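## Task

Take the nut out of the brown box and set it in the tray, with no other object left in the tray. After that, put the brown box's own lid on it. Anything that stays in place only because the robot is holding it does not count. Finish by opening the gripper and moving the arm away.

## Robot and tools

Robot: one arm with a single two-finger parallel gripper, working over a table that holds the box, its lid and the tray. Occasionally an outside disturbance may briefly pull on a held part or shove a loose object.

Frame: every pose is in the scene frame. The origin is on the table surface directly beneath the arm's base. +z points up, and +y is to the left when facing along +x. Distances are in metres. The base may sit slightly tilted relative to the table, and the reported hand position can be a little off, more so at long reach.

Gripper geometry: the fingers extend along the gripper's own +z axis and close along its x axis. end_effector_position is the midpoint between the pads, and the fingertips reach 17.5 mm past it. A flat block about 9 cm long projects toward the gripper's -y side and rotates with it, so keep that side clear of obstacles.

The row (10 numbers): x, y, z, qw, qx, qy, qz, position, force_limit, speed. The first three are an absolute target position for the gripper point. The next four are an absolute orientation quaternion, w first. Both are in the scene frame, so these seven form a pose, not an offset. The last three are each in [-1, 1]. position: +1 means fully open (50 mm gap), about -0.65 means the pads touch, and -1 means close until an object stops the fingers. force_limit sets the pad force: about 20 N at -1, 102 N at 0, 185 N at +1. speed sets finger speed: 20 mm/s at -1, 85 at 0, 150 at +1. Repeat the desired quaternion in every row rather than copying a reported one, since the reported value drifts.

execute_actions(actions): a list of actions. Each action is a table of 1 to 15 rows, and each row lasts one 1/30 s step. A table with fewer than 15 rows repeats its last row until the 15 steps are used. An empty list returns only the current state and images. An action is rejected if its target lies more than 0.6 m from the gripper's position at that action's start, measured along any of the gripper's axes. A malformed action, or a first action that fails this check, rejects the whole call and nothing moves. On each step the commanded pose is clamped to within 70 mm and 16 degrees of the measured pose, so a distant target may take several actions to reach.

move(target, speed, blocking): target is one 10-number row as above, an absolute pose plus finger settings. The finger values are applied at the start. The gripper travels in a straight line toward it, turning the short way. speed is the path's top speed in m/s, from 0.002 to 0.5 (default 0.25), and rotation is capped at twice that value in rad/s. A path runs 0.5 to 10 s and is cut off at 10 s. The path ignores obstacles, and the arm may lag, wander or exceed speed, especially near full extension. blocking=false returns after 0.5 s while motion continues; until a result shows the move has ended, other moves and execute_actions are rejected, so use wait or stop first. The result adds a move: line with how it ended (done, off_target, moving, held, fault) and any limits that acted (paced means the pose was clipped; held means a safety check blocked steps), plus the distance from target.

wait(seconds): 0 to 10; the arm keeps its last command and any running move continues. stop(): brakes a running move, needing some room; the fingers keep moving. zoom_image(camera, region): camera is cam_head_left, cam_head_right (both 896x504) or cam_wrist (616x616 fisheye); region is [x0, y0, x1, y1] in pixels from the top-left corner, at most 504 by 504. Calibration data for all three cameras is supplied. finished_scene(scene): ends the current scene, given its number, and cannot be undone; its result reports success and gives the next task.

Reading results: the state line shows end_effector_position and end_effector_quat_wxyz. Hand target is the pose the controller is currently driving toward. A pose unreachable line means the clearance check altered or blocked the command. object_status: 0 moving, 1 stopped while opening, 2 stopped while closing (a successful grip), 3 reached the requested position or pads met (usually nothing held). Any new position value resets it to 0 until the fingers settle. Stopped fingers only take a new force_limit or speed once position changes by at least 0.01. Opening width is roughly (250 - position_measured) times 0.202 mm. With force_limit -1, status can stay 2 even after the object slips out, so verify visually.

What to avoid: the arm is stiff. Pressing even slightly past a firm contact, or reaching 150 N of outside force, or hitting a joint load limit (140 N m for the three big joints, 35.2 N m for the wrist joints, counting a held object's weight) triggers a fault that freezes the arm for 10 s and discards the rest of the call. Approach contacts slowly with targets barely past the surface. Long holding of a load heats motors; a MOTOR HOT line warns before an over-temperature stop. Never drop, slam or knock anything, and never let an object leave the table. Quicker, smoother, lower-effort solutions are better. Suggested order: grasp the item in the box, lift it clear, lower it into the tray and release, then pick up the lid, seat it on its own box, release, and retract.

Each tool is called as name(argument=value, ...), one argument or row to a line, values as JSON.

## Session

I'll start by looking at the scene.

execute_actions(
  actions=[],
)

Scene clock: 0.00 s.
end_effector_position=(+1.0618, +0.0100, +0.1373) position_measured=3 object_status=3 end_effector_quat_wxyz=(+0.331, +0.905, +0.097, +0.250)
Joint positions: [ 0.522  0.449  0.44   1.604 -1.062 -2.572]
Joint velocities: [-0.002 -0.     0.     0.    -0.    -0.001]
Hand target: +1.062, +0.010, +0.137; +0.331, +0.905, +0.097, +0.250

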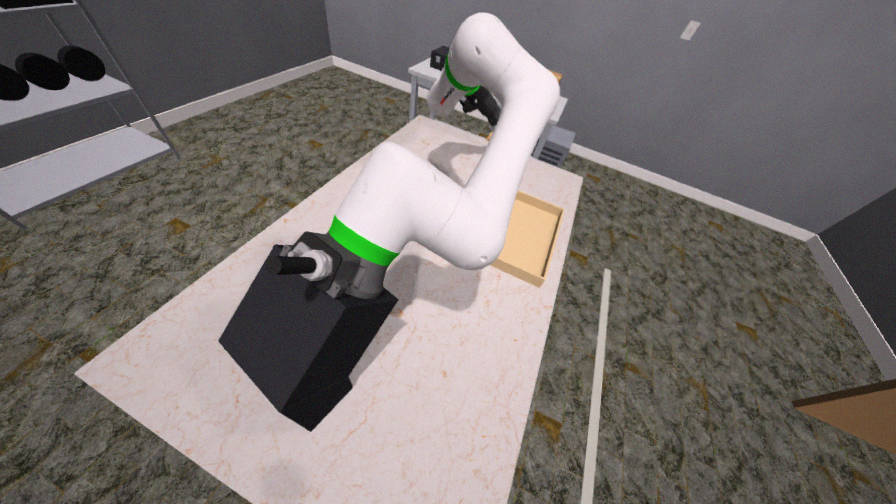

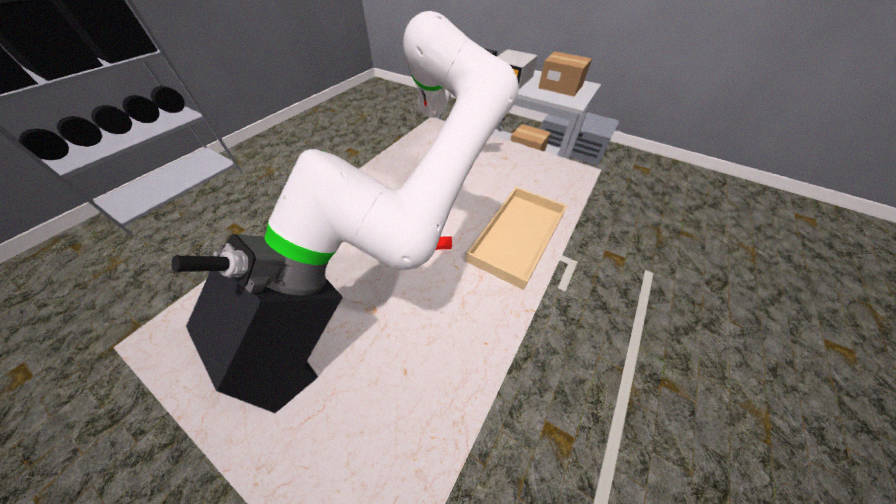

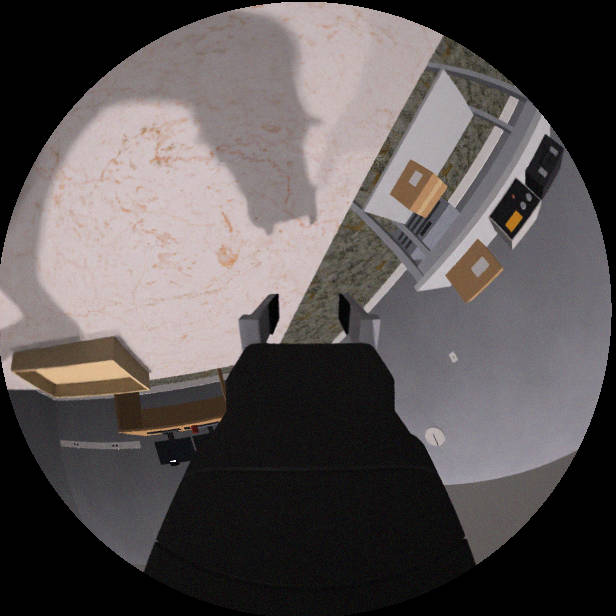

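move(
  target=[0.75, 0.05, 0.5, 0.0, 1.0, 0.0, 0.0, 1.0, 0.0, 0.0],
  speed=0.3,
)

Scene clock: 5.90 s.
end_effector_position=(+0.7505, +0.0490, +0.5013) position_measured=3 object_status=3 end_effector_quat_wxyz=(+0.001, +1.000, -0.000, +0.002)
Joint positions: [ 1.47  -0.282  0.314  0.935 -1.951 -2.457]
Joint velocities: [ 0.001  0.001 -0.001 -0.001 -0.002 -0.   ]
Hand target: +0.750, +0.049, +0.501; +0.001, +1.000, -0.000, +0.002
Off the commanded pose: 0.002 m, 0 deg.
move: done
camera_calibration (this result's frames):
cam_wrist: T_world_to_cam=[[0.999726, 0.0191239, -0.0134629, -0.747384], [0.0219968, -0.964408, 0.263502, -0.0956489], [-0.00794456, -0.263727, -0.964565, 0.652359], [0, 0, 0, 1]] pos_world=[0.754466, 0.0940928, 0.644384]

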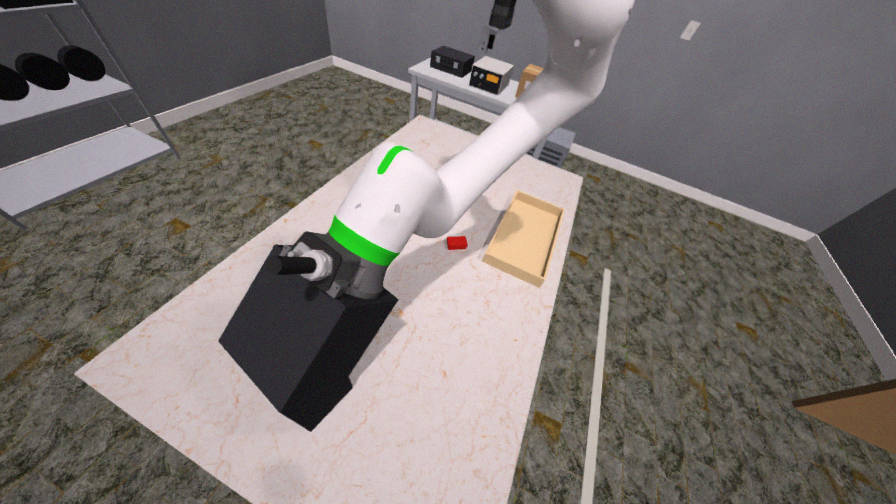

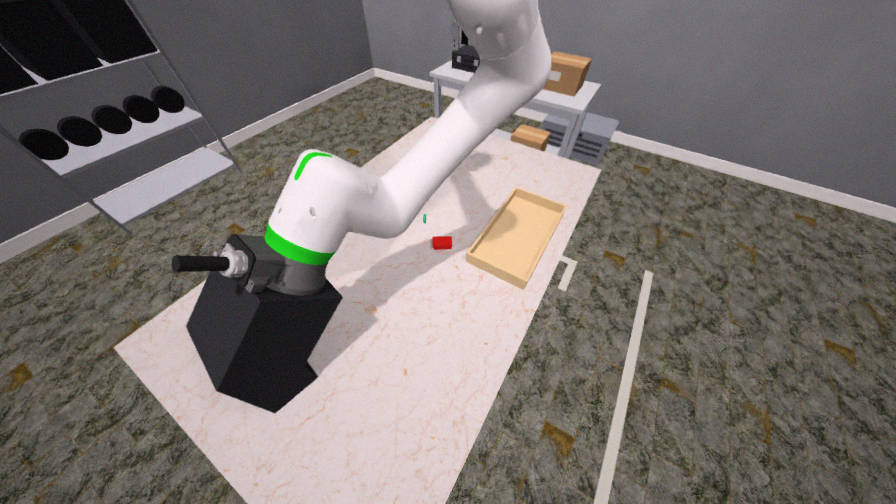

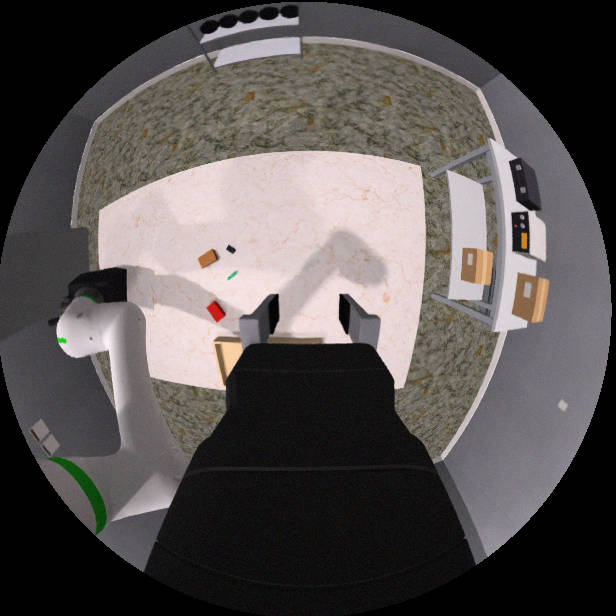

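zoom_image(
  camera="cam_wrist",
  region=[170, 220, 270, 340],
)

Region (170, 220, 270, 340) of cam_wrist's 616x616 image, scaled by 4.200, with more detail than that image has.

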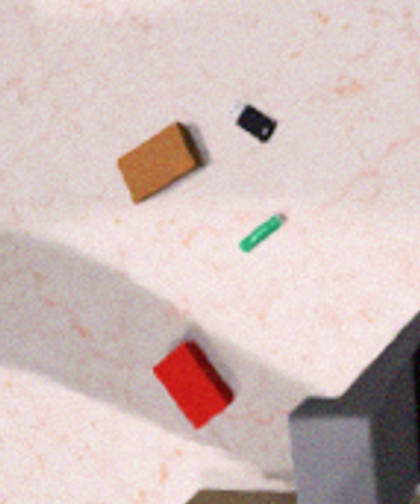

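move(
  target=[0.45, 0.04, 0.25, 0.0, 1.0, 0.0, 0.0, 1.0, 0.0, 0.0],
  speed=0.3,
)

Scene clock: 19.73 s.
end_effector_position=(+0.4496, +0.0392, +0.2498) position_measured=3 object_status=3 end_effector_quat_wxyz=(-0.000, +1.000, -0.000, -0.000)
Joint positions: [ 1.629 -0.947 -0.944  0.834 -1.689 -3.03 ]
Joint velocities: [-0.001  0.001 -0.001 -0.     0.     0.001]
Hand target: +0.450, +0.039, +0.250; -0.000, +1.000, -0.000, -0.000
Off the commanded pose: 0.001 m, 0 deg.
move: done
camera_calibration (this result's frames):
cam_wrist: T_world_to_cam=[[0.999676, 0.0190515, -0.0168883, -0.448888], [0.0228093, -0.964884, 0.261684, -0.0320105], [-0.0113098, -0.261985, -0.965006, 0.406339], [0, 0, 0, 1]] pos_world=[0.454068, 0.0841203, 0.392916]

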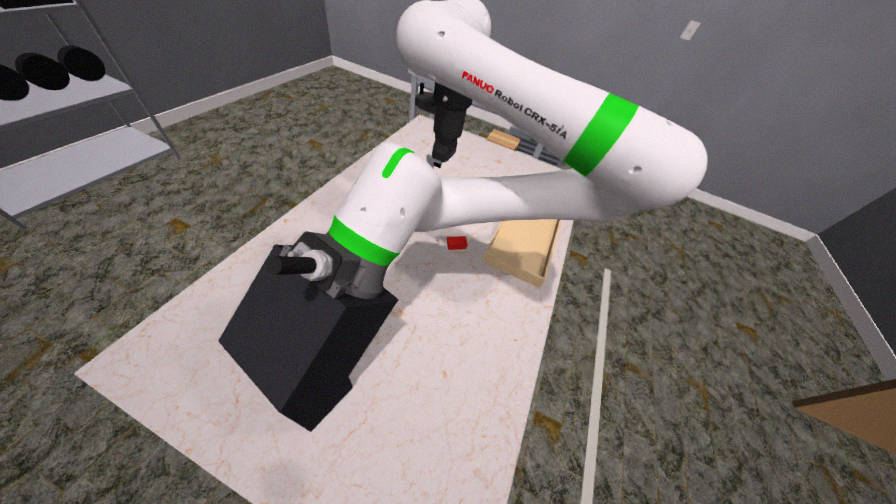

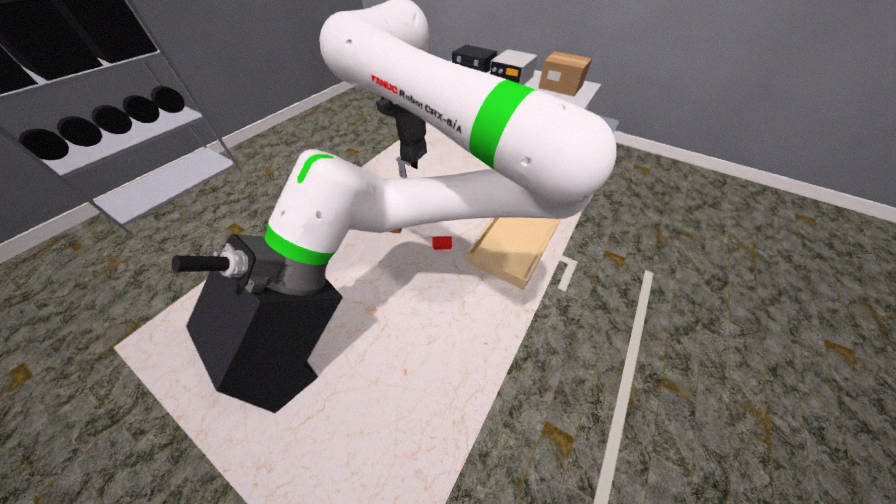

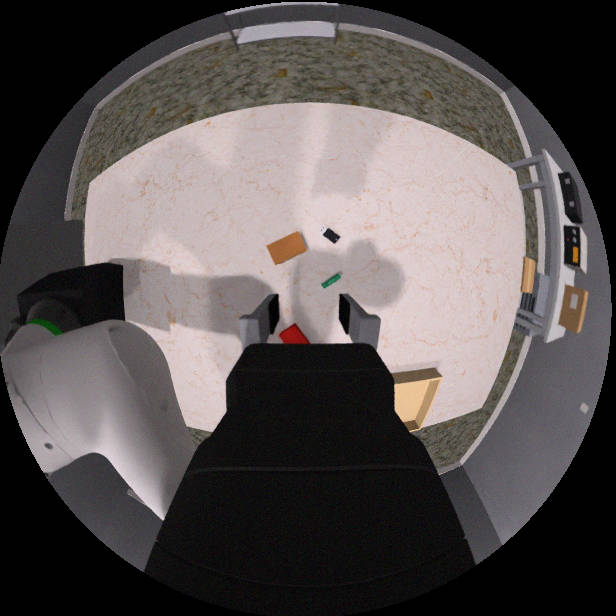

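zoom_image(
  camera="cam_wrist",
  region=[250, 210, 360, 300],
)

zoom_image(
  camera="cam_head_left",
  region=[420, 200, 600, 300],
)

Region (250, 210, 360, 300) of cam_wrist's 616x616 image, scaled by 4.582, with more detail than that image has; it fills the top 412 rows of this view, and the rest is white.

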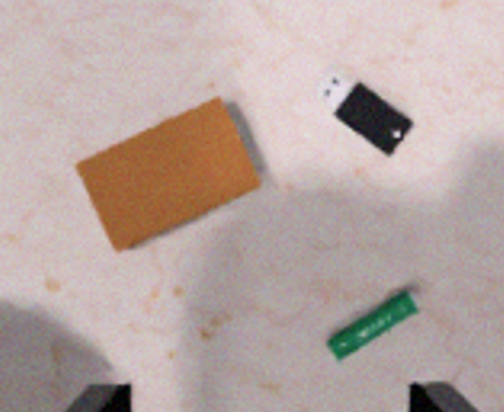

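Region (420, 200, 600, 300) of cam_head_left's 896x504 image, scaled by 2.800, with more detail than that image has.

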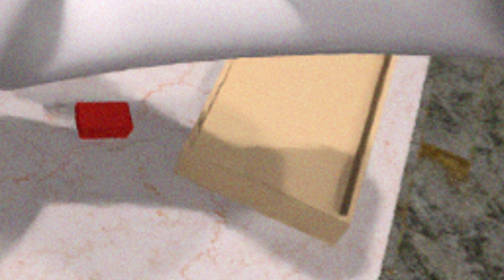

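move(
  target=[0.31, 0.045, 0.13, 0.0, 0.8471, -0.5314, 0.0, 1.0, 0.0, 0.0],
  speed=0.2,
)

Scene clock: 59.47 s.
end_effector_position=(+0.3108, +0.0441, +0.1296) position_measured=3 object_status=3 end_effector_quat_wxyz=(+0.025, +0.860, -0.488, -0.148)
Joint positions: [ 1.296 -0.952 -1.189  0.556 -1.238 -3.927]
Joint velocities: [-0.004 -0.002  0.    -0.002  0.004  0.   ]
Hand target: +0.311, +0.044, +0.130; +0.025, +0.860, -0.488, -0.148
Off the commanded pose: 0.001 m, 18 deg; orientation clipped at the last step of the last action.
joint sent to its limit — the command would take joint 3 (elbow) past its lower limit and joint 6 (wrist roll) past its lower limit, so those joints were sent only as far as their limits.
move: off_target; limits=paced
camera_calibration (this result's frames):
cam_wrist: T_world_to_cam=[[0.490454, -0.834891, -0.249824, -0.0861559], [-0.718151, -0.549601, 0.426846, 0.197813], [-0.493673, -0.0299367, -0.869132, 0.41736], [0, 0, 0, 1]] pos_world=[0.390354, 0.0492816, 0.256782]

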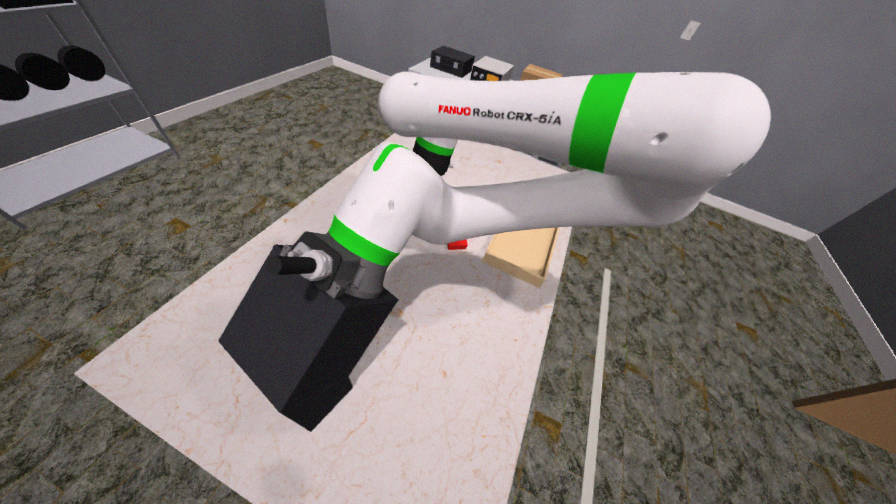

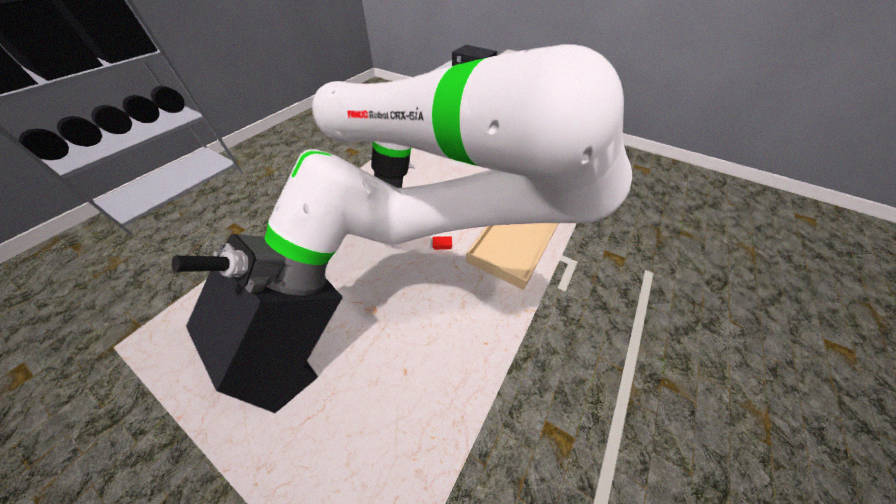

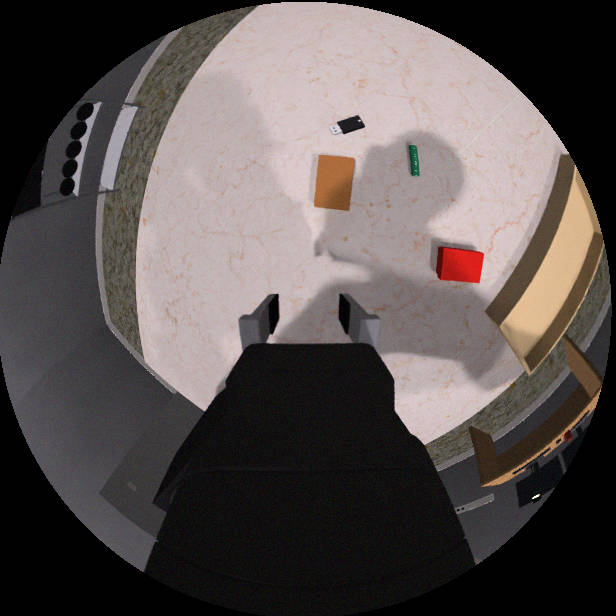

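zoom_image(
  camera="cam_wrist",
  region=[300, 140, 500, 300],
)

Region (300, 140, 500, 300) of cam_wrist's 616x616 image, scaled by 2.520, with more detail than that image has; it fills the top 403 rows of this view, and the rest is white.

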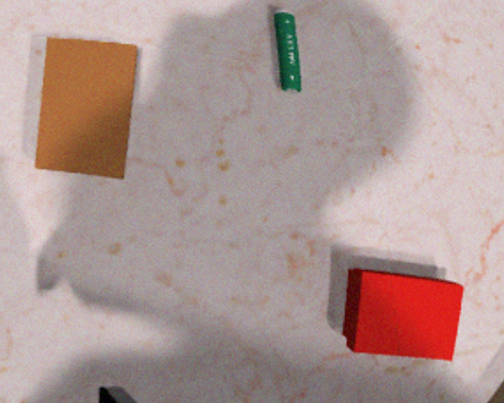

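move(
  target=[0.42, 0.10, 0.15, 0.0, 1.0, 0.0, 0.0, 1.0, 0.0, 0.0],
  speed=0.2,
)

move(
  target=[0.4187, 0.0994, 0.12, 0.0, 0.5314, 0.8471, 0.0, 1.0, 0.0, 0.0],
  speed=0.3,
)

Scene clock: 89.00 s.
end_effector_position=(+0.4197, +0.1002, +0.1501) position_measured=3 object_status=3 end_effector_quat_wxyz=(-0.000, +1.000, +0.000, -0.000)
Joint positions: [ 1.243 -0.652 -1.088  0.936 -1.12  -3.124]
Joint velocities: [-0.001  0.001  0.     0.     0.     0.001]
Hand target: +0.420, +0.100, +0.150; -0.000, +1.000, +0.000, -0.000
Off the commanded pose: 0.000 m, 0 deg.
move: done
camera_calibration (this result's frames):
cam_wrist: T_world_to_cam=[[0.999662, 0.0196352, -0.017063, -0.421874], [0.0234203, -0.964826, 0.261843, 0.0533115], [-0.0113215, -0.262154, -0.96496, 0.32579], [0, 0, 0, 1]] pos_world=[0.424171, 0.145127, 0.293217]

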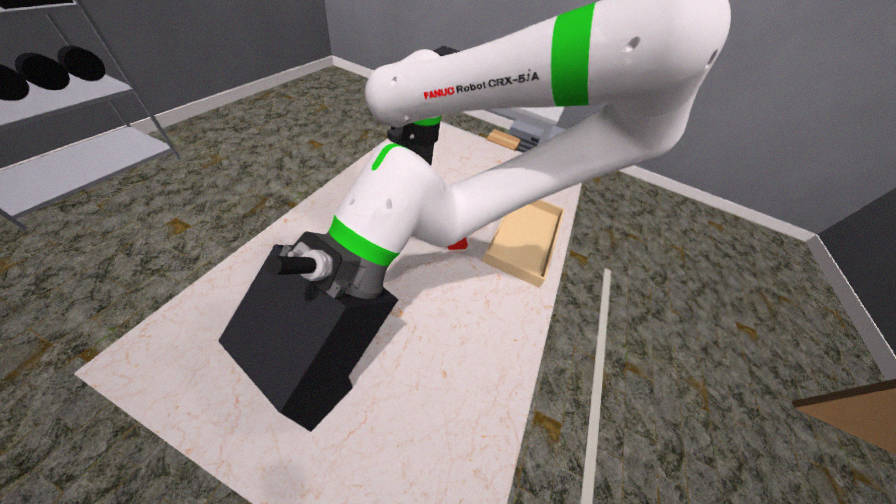

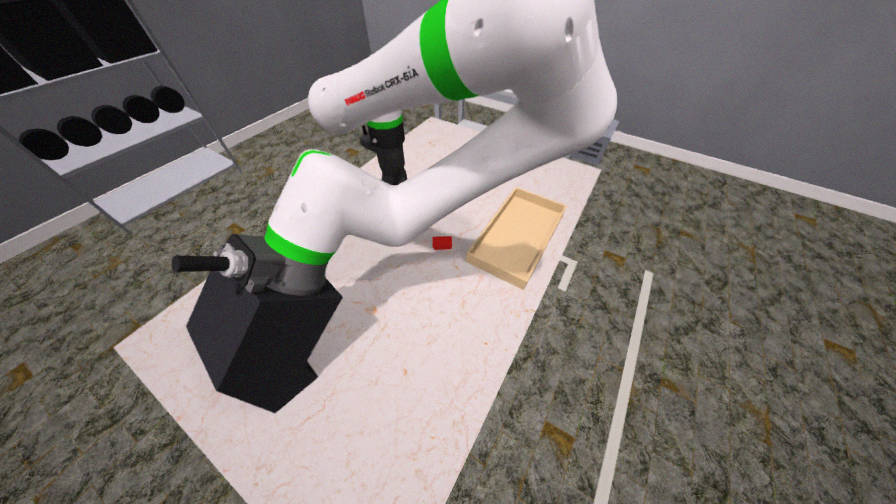

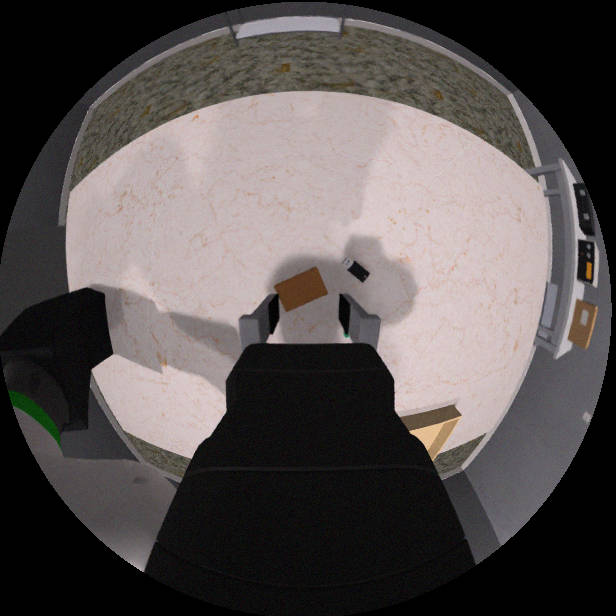

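Scene clock: 92.77 s.
end_effector_position=(+0.4185, +0.0993, +0.1200) position_measured=3 object_status=3 end_effector_quat_wxyz=(-0.000, +0.531, +0.847, -0.000)
Joint positions: [ 1.108 -0.457 -1.028  1.03  -0.947 -1.158]
Joint velocities: [-0.001 -0.001  0.002 -0.    -0.     0.   ]
Hand target: +0.419, +0.099, +0.120; -0.000, +0.531, +0.847, -0.000
Off the commanded pose: 0.000 m, 0 deg.
move: done
camera_calibration (this result's frames):
cam_wrist: T_world_to_cam=[[-0.45242, 0.891657, -0.016282, 0.0998127], [0.858788, 0.440519, 0.261586, -0.42877], [0.240417, 0.104364, -0.965043, 0.154818], [0, 0, 0, 1]] pos_world=[0.376159, 0.0837253, 0.263191]

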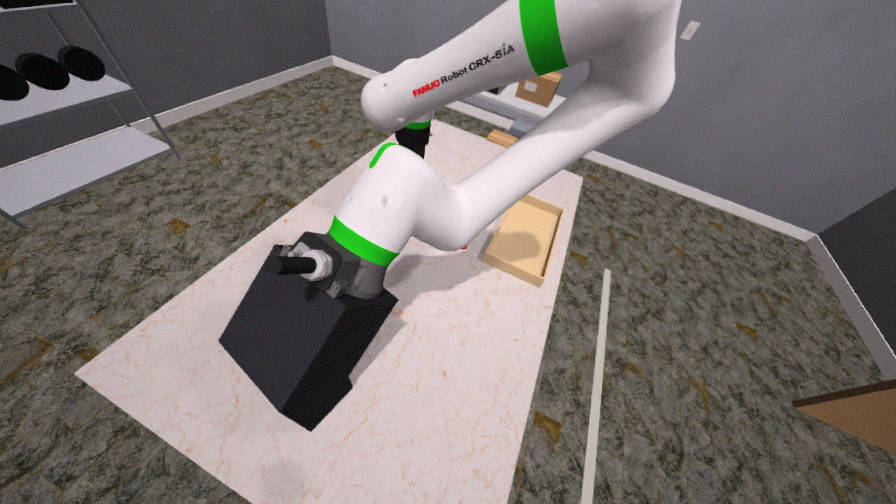

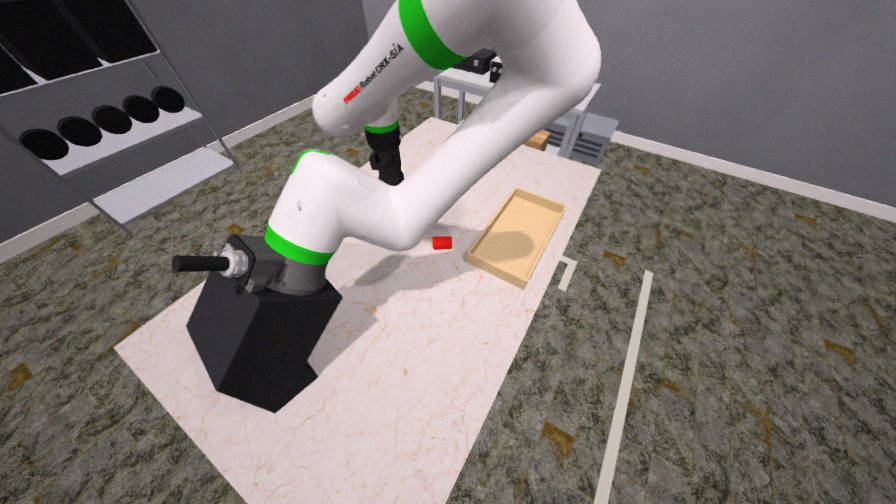

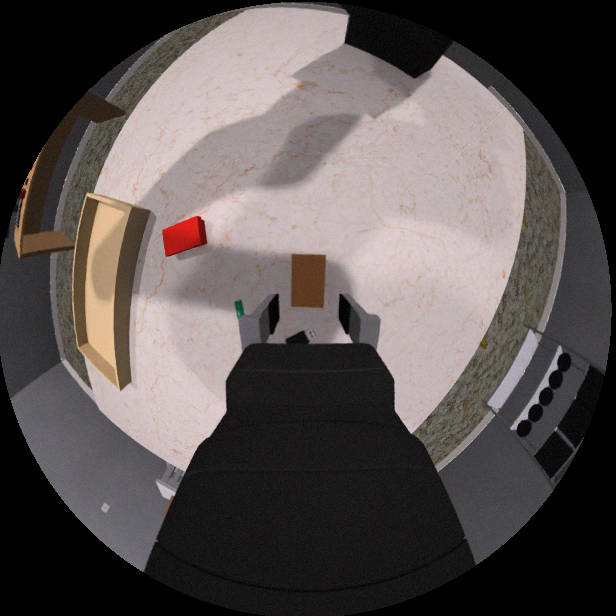

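zoom_image(
  camera="cam_wrist",
  region=[140, 190, 240, 270],
)

Region (140, 190, 240, 270) of cam_wrist's 616x616 image, scaled by 5.040, with more detail than that image has; it fills the top 403 rows of this view, and the rest is white.

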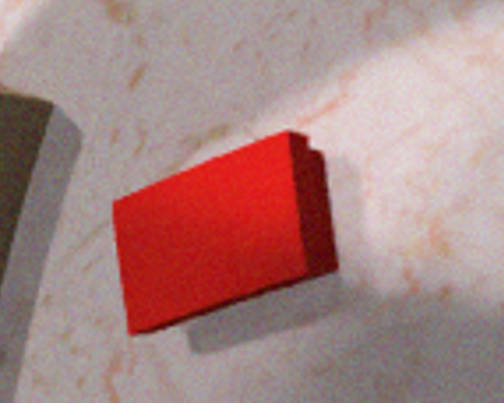

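move(
  target=[0.4187, 0.0994, 0.026, 0.0, 0.5314, 0.8471, 0.0, 1.0, 0.0, 0.0],
  speed=0.1,
)

Scene clock: 106.90 s.
end_effector_position=(+0.4182, +0.0997, +0.0263) position_measured=3 object_status=3 end_effector_quat_wxyz=(-0.001, +0.532, +0.847, -0.000)
Joint positions: [ 0.693 -0.212 -1.053  1.466 -0.561 -1.377]
Joint velocities: [-0.003 -0.    -0.003  0.009  0.003 -0.007]
Hand target: +0.418, +0.100, +0.026; -0.001, +0.532, +0.847, -0.000
Off the commanded pose: 0.001 m, 0 deg.
move: done
camera_calibration (this result's frames):
cam_wrist: T_world_to_cam=[[-0.451819, 0.891977, -0.0153744, 0.0975157], [0.859276, 0.439757, 0.261262, -0.404367], [0.239801, 0.104832, -0.965145, 0.0645946], [0, 0, 0, 1]] pos_world=[0.376033, 0.0840702, 0.169488]

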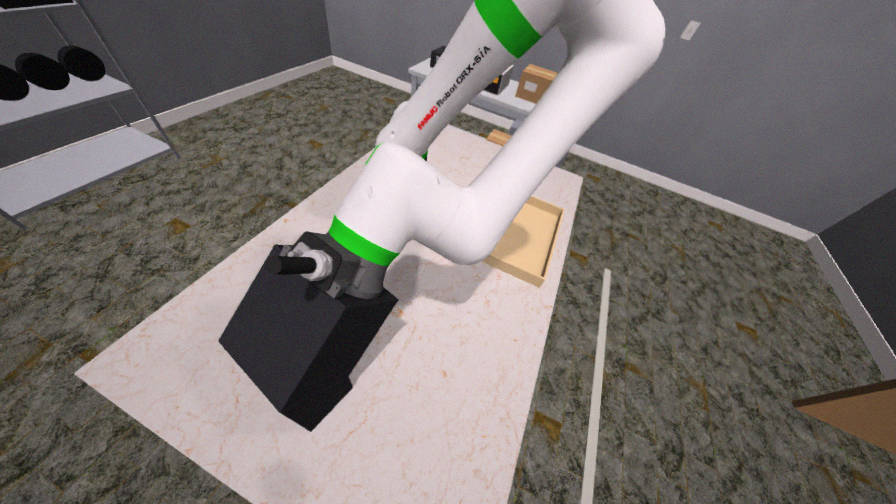

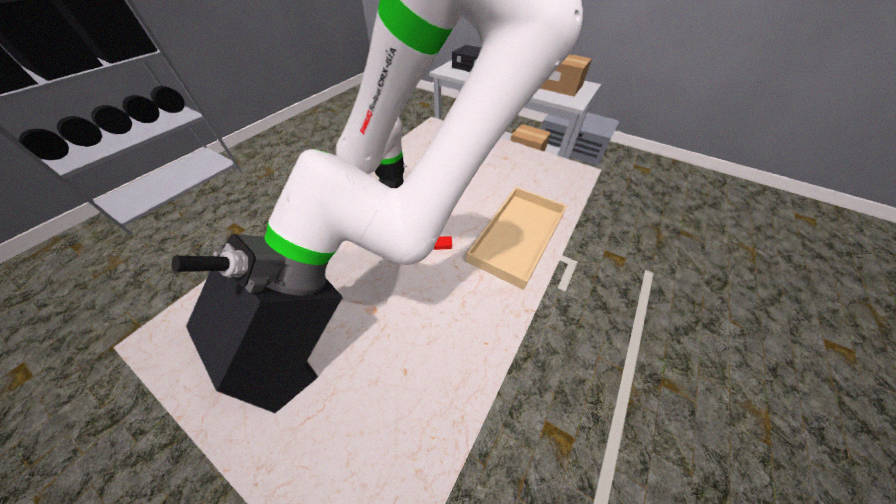

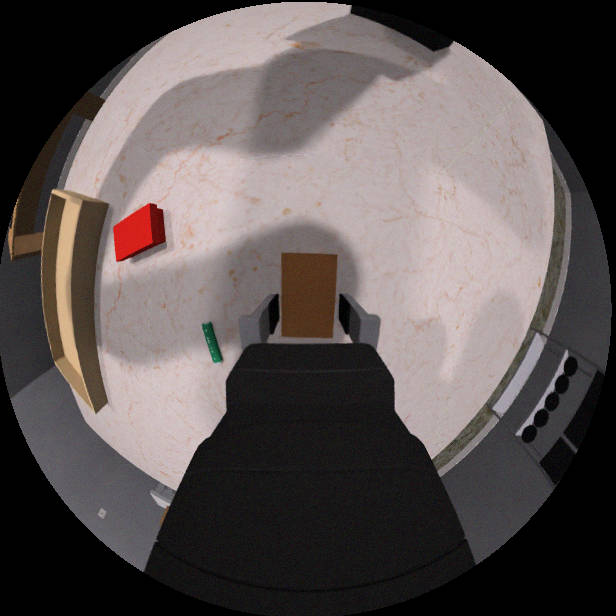

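move(
  target=[0.4043, 0.0924, 0.026, 0.0, 0.5314, 0.8471, 0.0, 1.0, 0.0, 0.0],
  speed=0.05,
)

Scene clock: 116.93 s.
end_effector_position=(+0.4043, +0.0924, +0.0260) position_measured=3 object_status=3 end_effector_quat_wxyz=(-0.000, +0.531, +0.847, -0.000)
Joint positions: [ 0.663 -0.231 -1.093  1.522 -0.54  -1.416]
Joint velocities: [-0.004 -0.001 -0.001  0.001  0.001 -0.002]
Hand target: +0.404, +0.092, +0.026; -0.000, +0.531, +0.847, -0.000
Off the commanded pose: 0.000 m, 0 deg.
move: done
camera_calibration (this result's frames):
cam_wrist: T_world_to_cam=[[-0.452338, 0.891694, -0.0164882, 0.0979843], [0.858709, 0.440449, 0.261962, -0.388928], [0.240852, 0.104337, -0.964937, 0.0680366], [0, 0, 0, 1]] pos_world=[0.361911, 0.0768324, 0.169151]

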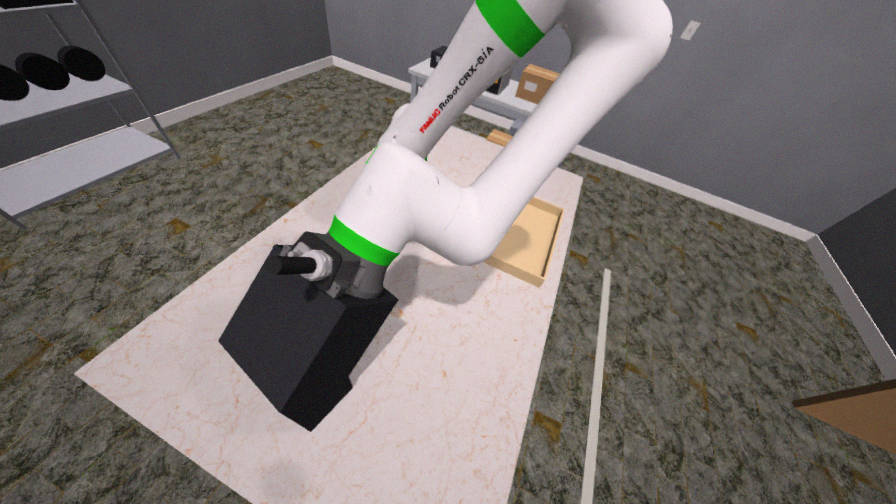

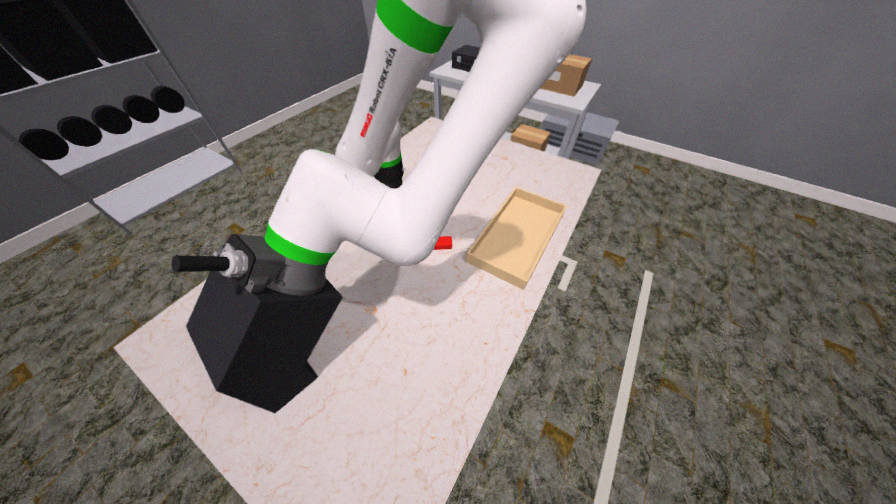

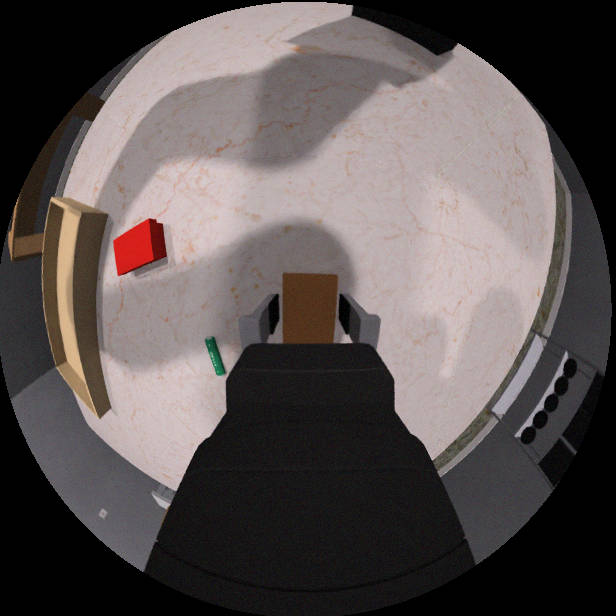

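execute_actions(
  actions=[
    [[0.4043, 0.0924, 0.026, 0.0, 0.5314, 0.8471, 0.0, -1.0, -0.5, 0.0]],
    [[0.4043, 0.0924, 0.026, 0.0, 0.5314, 0.8471, 0.0, -1.0, -0.5, 0.0]],
  ],
)

Scene clock: 120.97 s.
end_effector_position=(+0.4043, +0.0924, +0.0260) position_measured=55 object_status=2 end_effector_quat_wxyz=(-0.000, +0.531, +0.847, -0.000)
Joint positions: [ 0.663 -0.231 -1.094  1.523 -0.54  -1.416]
Joint velocities: [-0.     0.001  0.    -0.    -0.    -0.001]
Hand target: +0.404, +0.092, +0.026; -0.000, +0.531, +0.847, -0.000
Off the commanded pose: 0.000 m, 0 deg.
camera_calibration (this result's frames):
cam_wrist: T_world_to_cam=[[-0.452387, 0.891668, -0.0165809, 0.098012], [0.858655, 0.440511, 0.262035, -0.388921], [0.240953, 0.104304, -0.964916, 0.0679739], [0, 0, 0, 1]] pos_world=[0.36191, 0.0768397, 0.169125]

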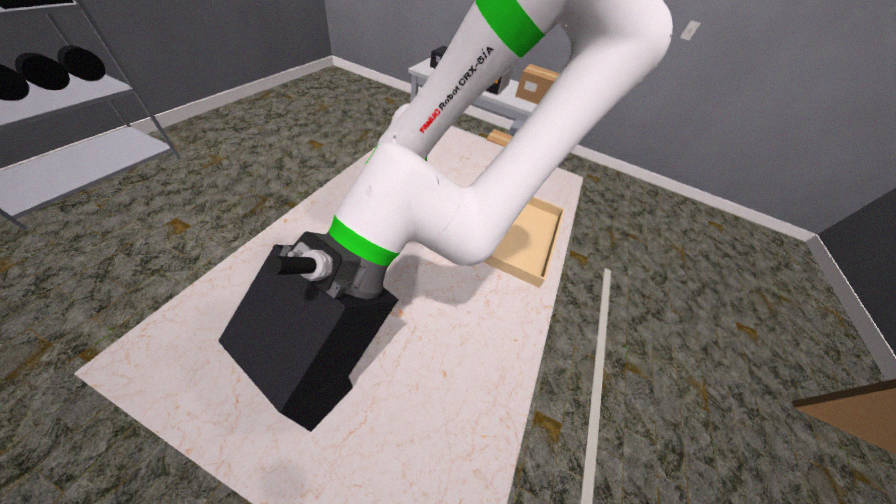

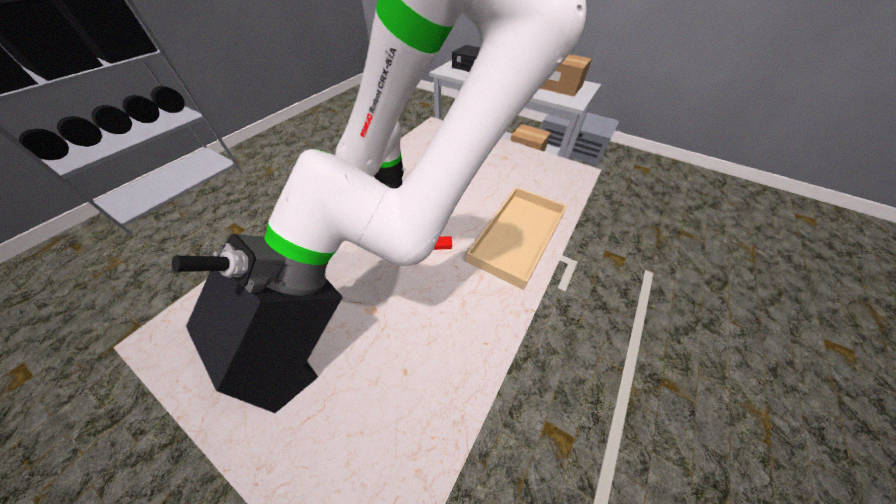

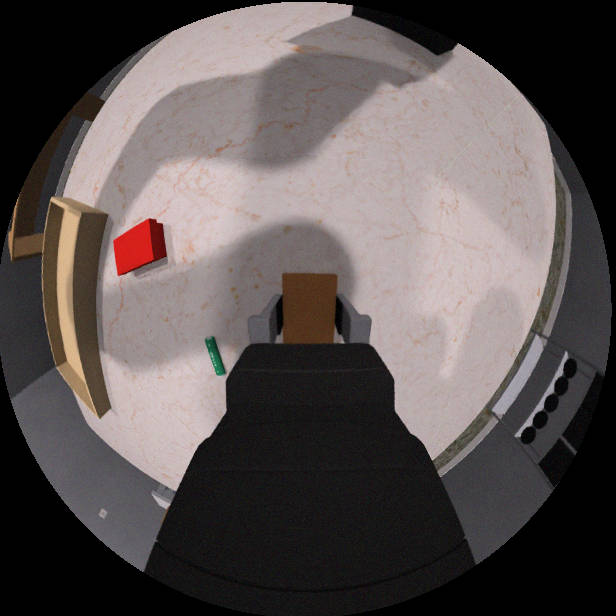

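move(
  target=[0.4043, 0.0924, 0.075, 0.0, 0.5314, 0.8471, 0.0, -1.0, -0.5, 0.0],
  speed=0.05,
)

Scene clock: 128.90 s.
end_effector_position=(+0.4046, +0.0922, +0.0748) position_measured=55 object_status=2 end_effector_quat_wxyz=(+0.000, +0.531, +0.847, +0.000)
Joint positions: [ 0.915 -0.371 -1.091  1.207 -0.744 -1.247]
Joint velocities: [-0.001  0.001  0.    -0.001 -0.001  0.001]
Hand target: +0.405, +0.092, +0.075; +0.000, +0.531, +0.847, +0.000
Off the commanded pose: 0.000 m, 0 deg.
move: done
camera_calibration (this result's frames):
cam_wrist: T_world_to_cam=[[-0.452737, 0.891476, -0.0173246, 0.0993757], [0.858266, 0.440974, 0.262528, -0.401831], [0.241677, 0.103987, -0.964769, 0.114728], [0, 0, 0, 1]] pos_world=[0.362142, 0.0766756, 0.2179]

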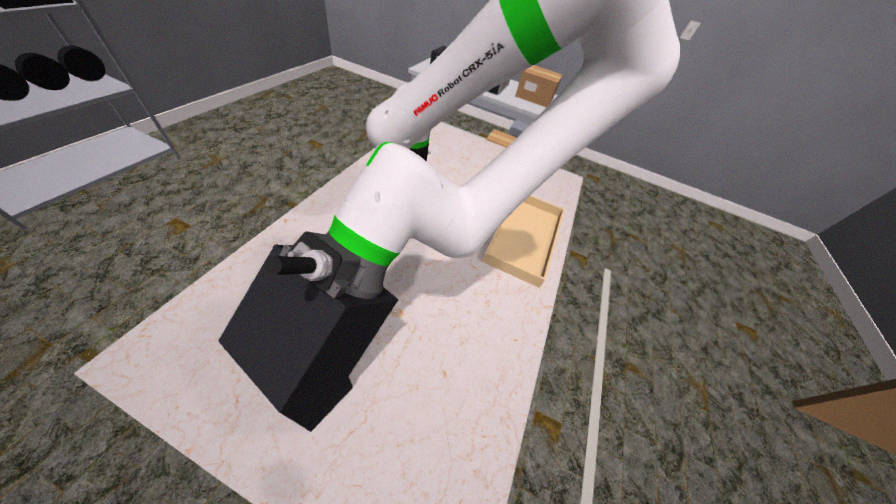

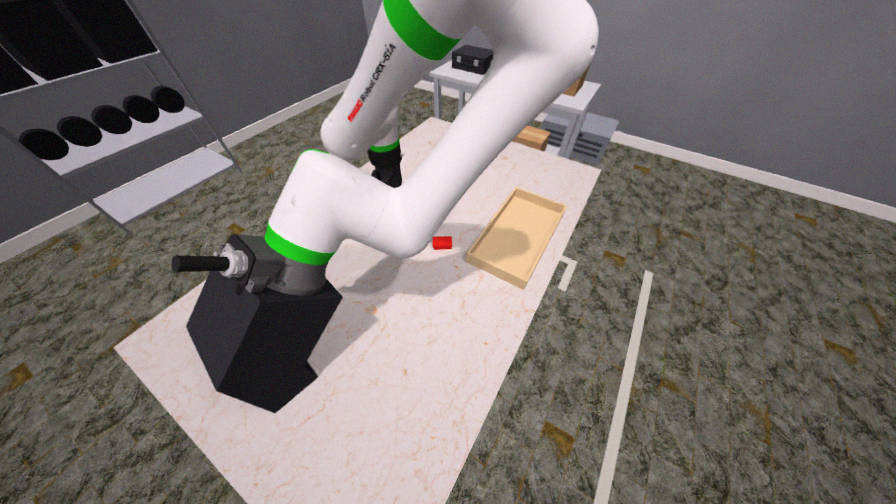

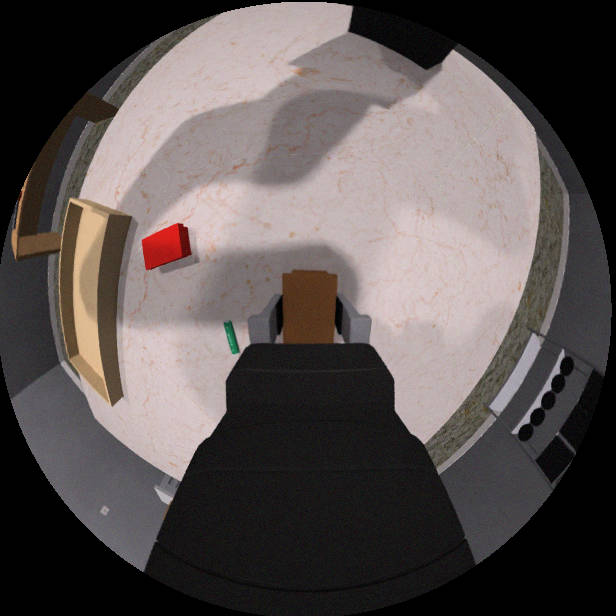

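move(
  target=[0.44, 0.20, 0.075, 0.0, 0.5314, 0.8471, 0.0, -1.0, -0.5, 0.0],
  speed=0.15,
)

Scene clock: 135.57 s.
end_effector_position=(+0.4399, +0.2000, +0.0752) position_measured=55 object_status=2 end_effector_quat_wxyz=(+0.000, +0.531, +0.847, +0.000)
Joint positions: [ 1.076 -0.107 -0.866  1.177 -0.84  -1.36 ]
Joint velocities: [-0.002 -0.     0.    -0.    -0.001  0.001]
Hand target: +0.440, +0.200, +0.075; +0.000, +0.531, +0.847, -0.000
Off the commanded pose: 0.000 m, 0 deg.
move: done
camera_calibration (this result's frames):
cam_wrist: T_world_to_cam=[[-0.452525, 0.891592, -0.016862, 0.0191165], [0.858505, 0.440691, 0.262222, -0.479728], [0.241226, 0.104186, -0.96486, 0.0955473], [0, 0, 0, 1]] pos_world=[0.397451, 0.184413, 0.218307]

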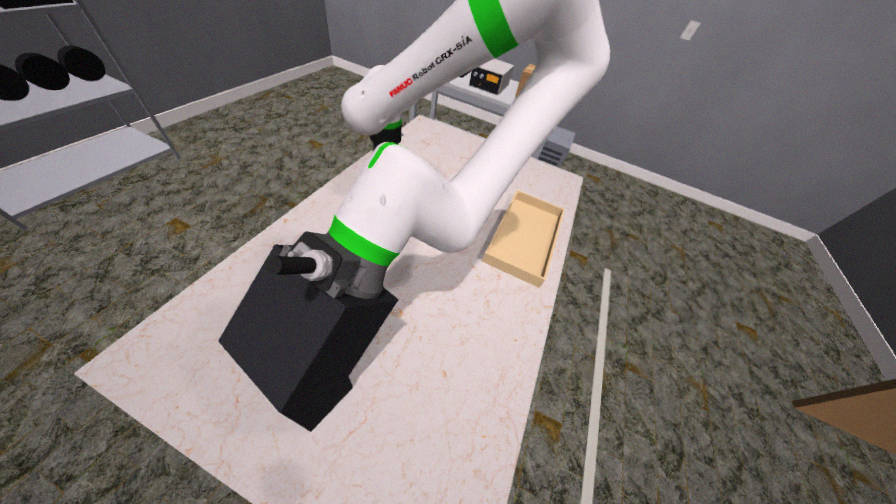

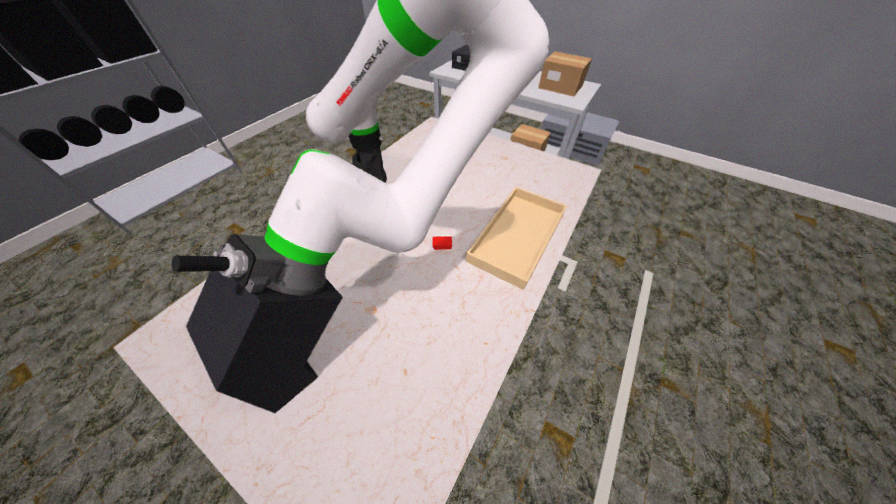

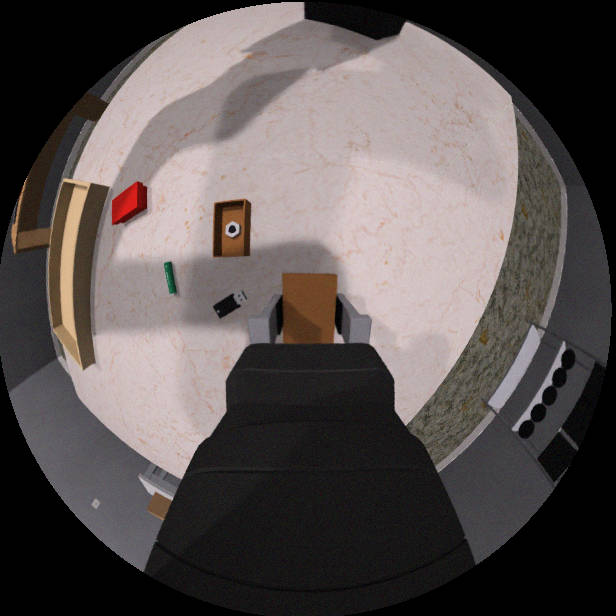

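zoom_image(
  camera="cam_wrist",
  region=[190, 180, 280, 330],
)

Region (190, 180, 280, 330) of cam_wrist's 616x616 image, scaled by 3.360, with more detail than that image has; it fills the left 302 columns of this view, and the rest is white.

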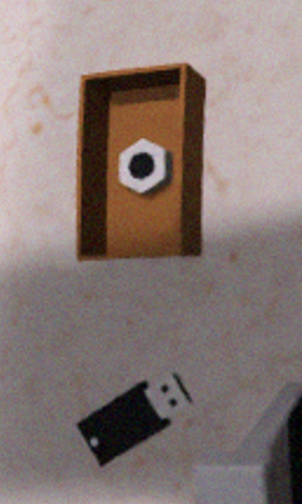

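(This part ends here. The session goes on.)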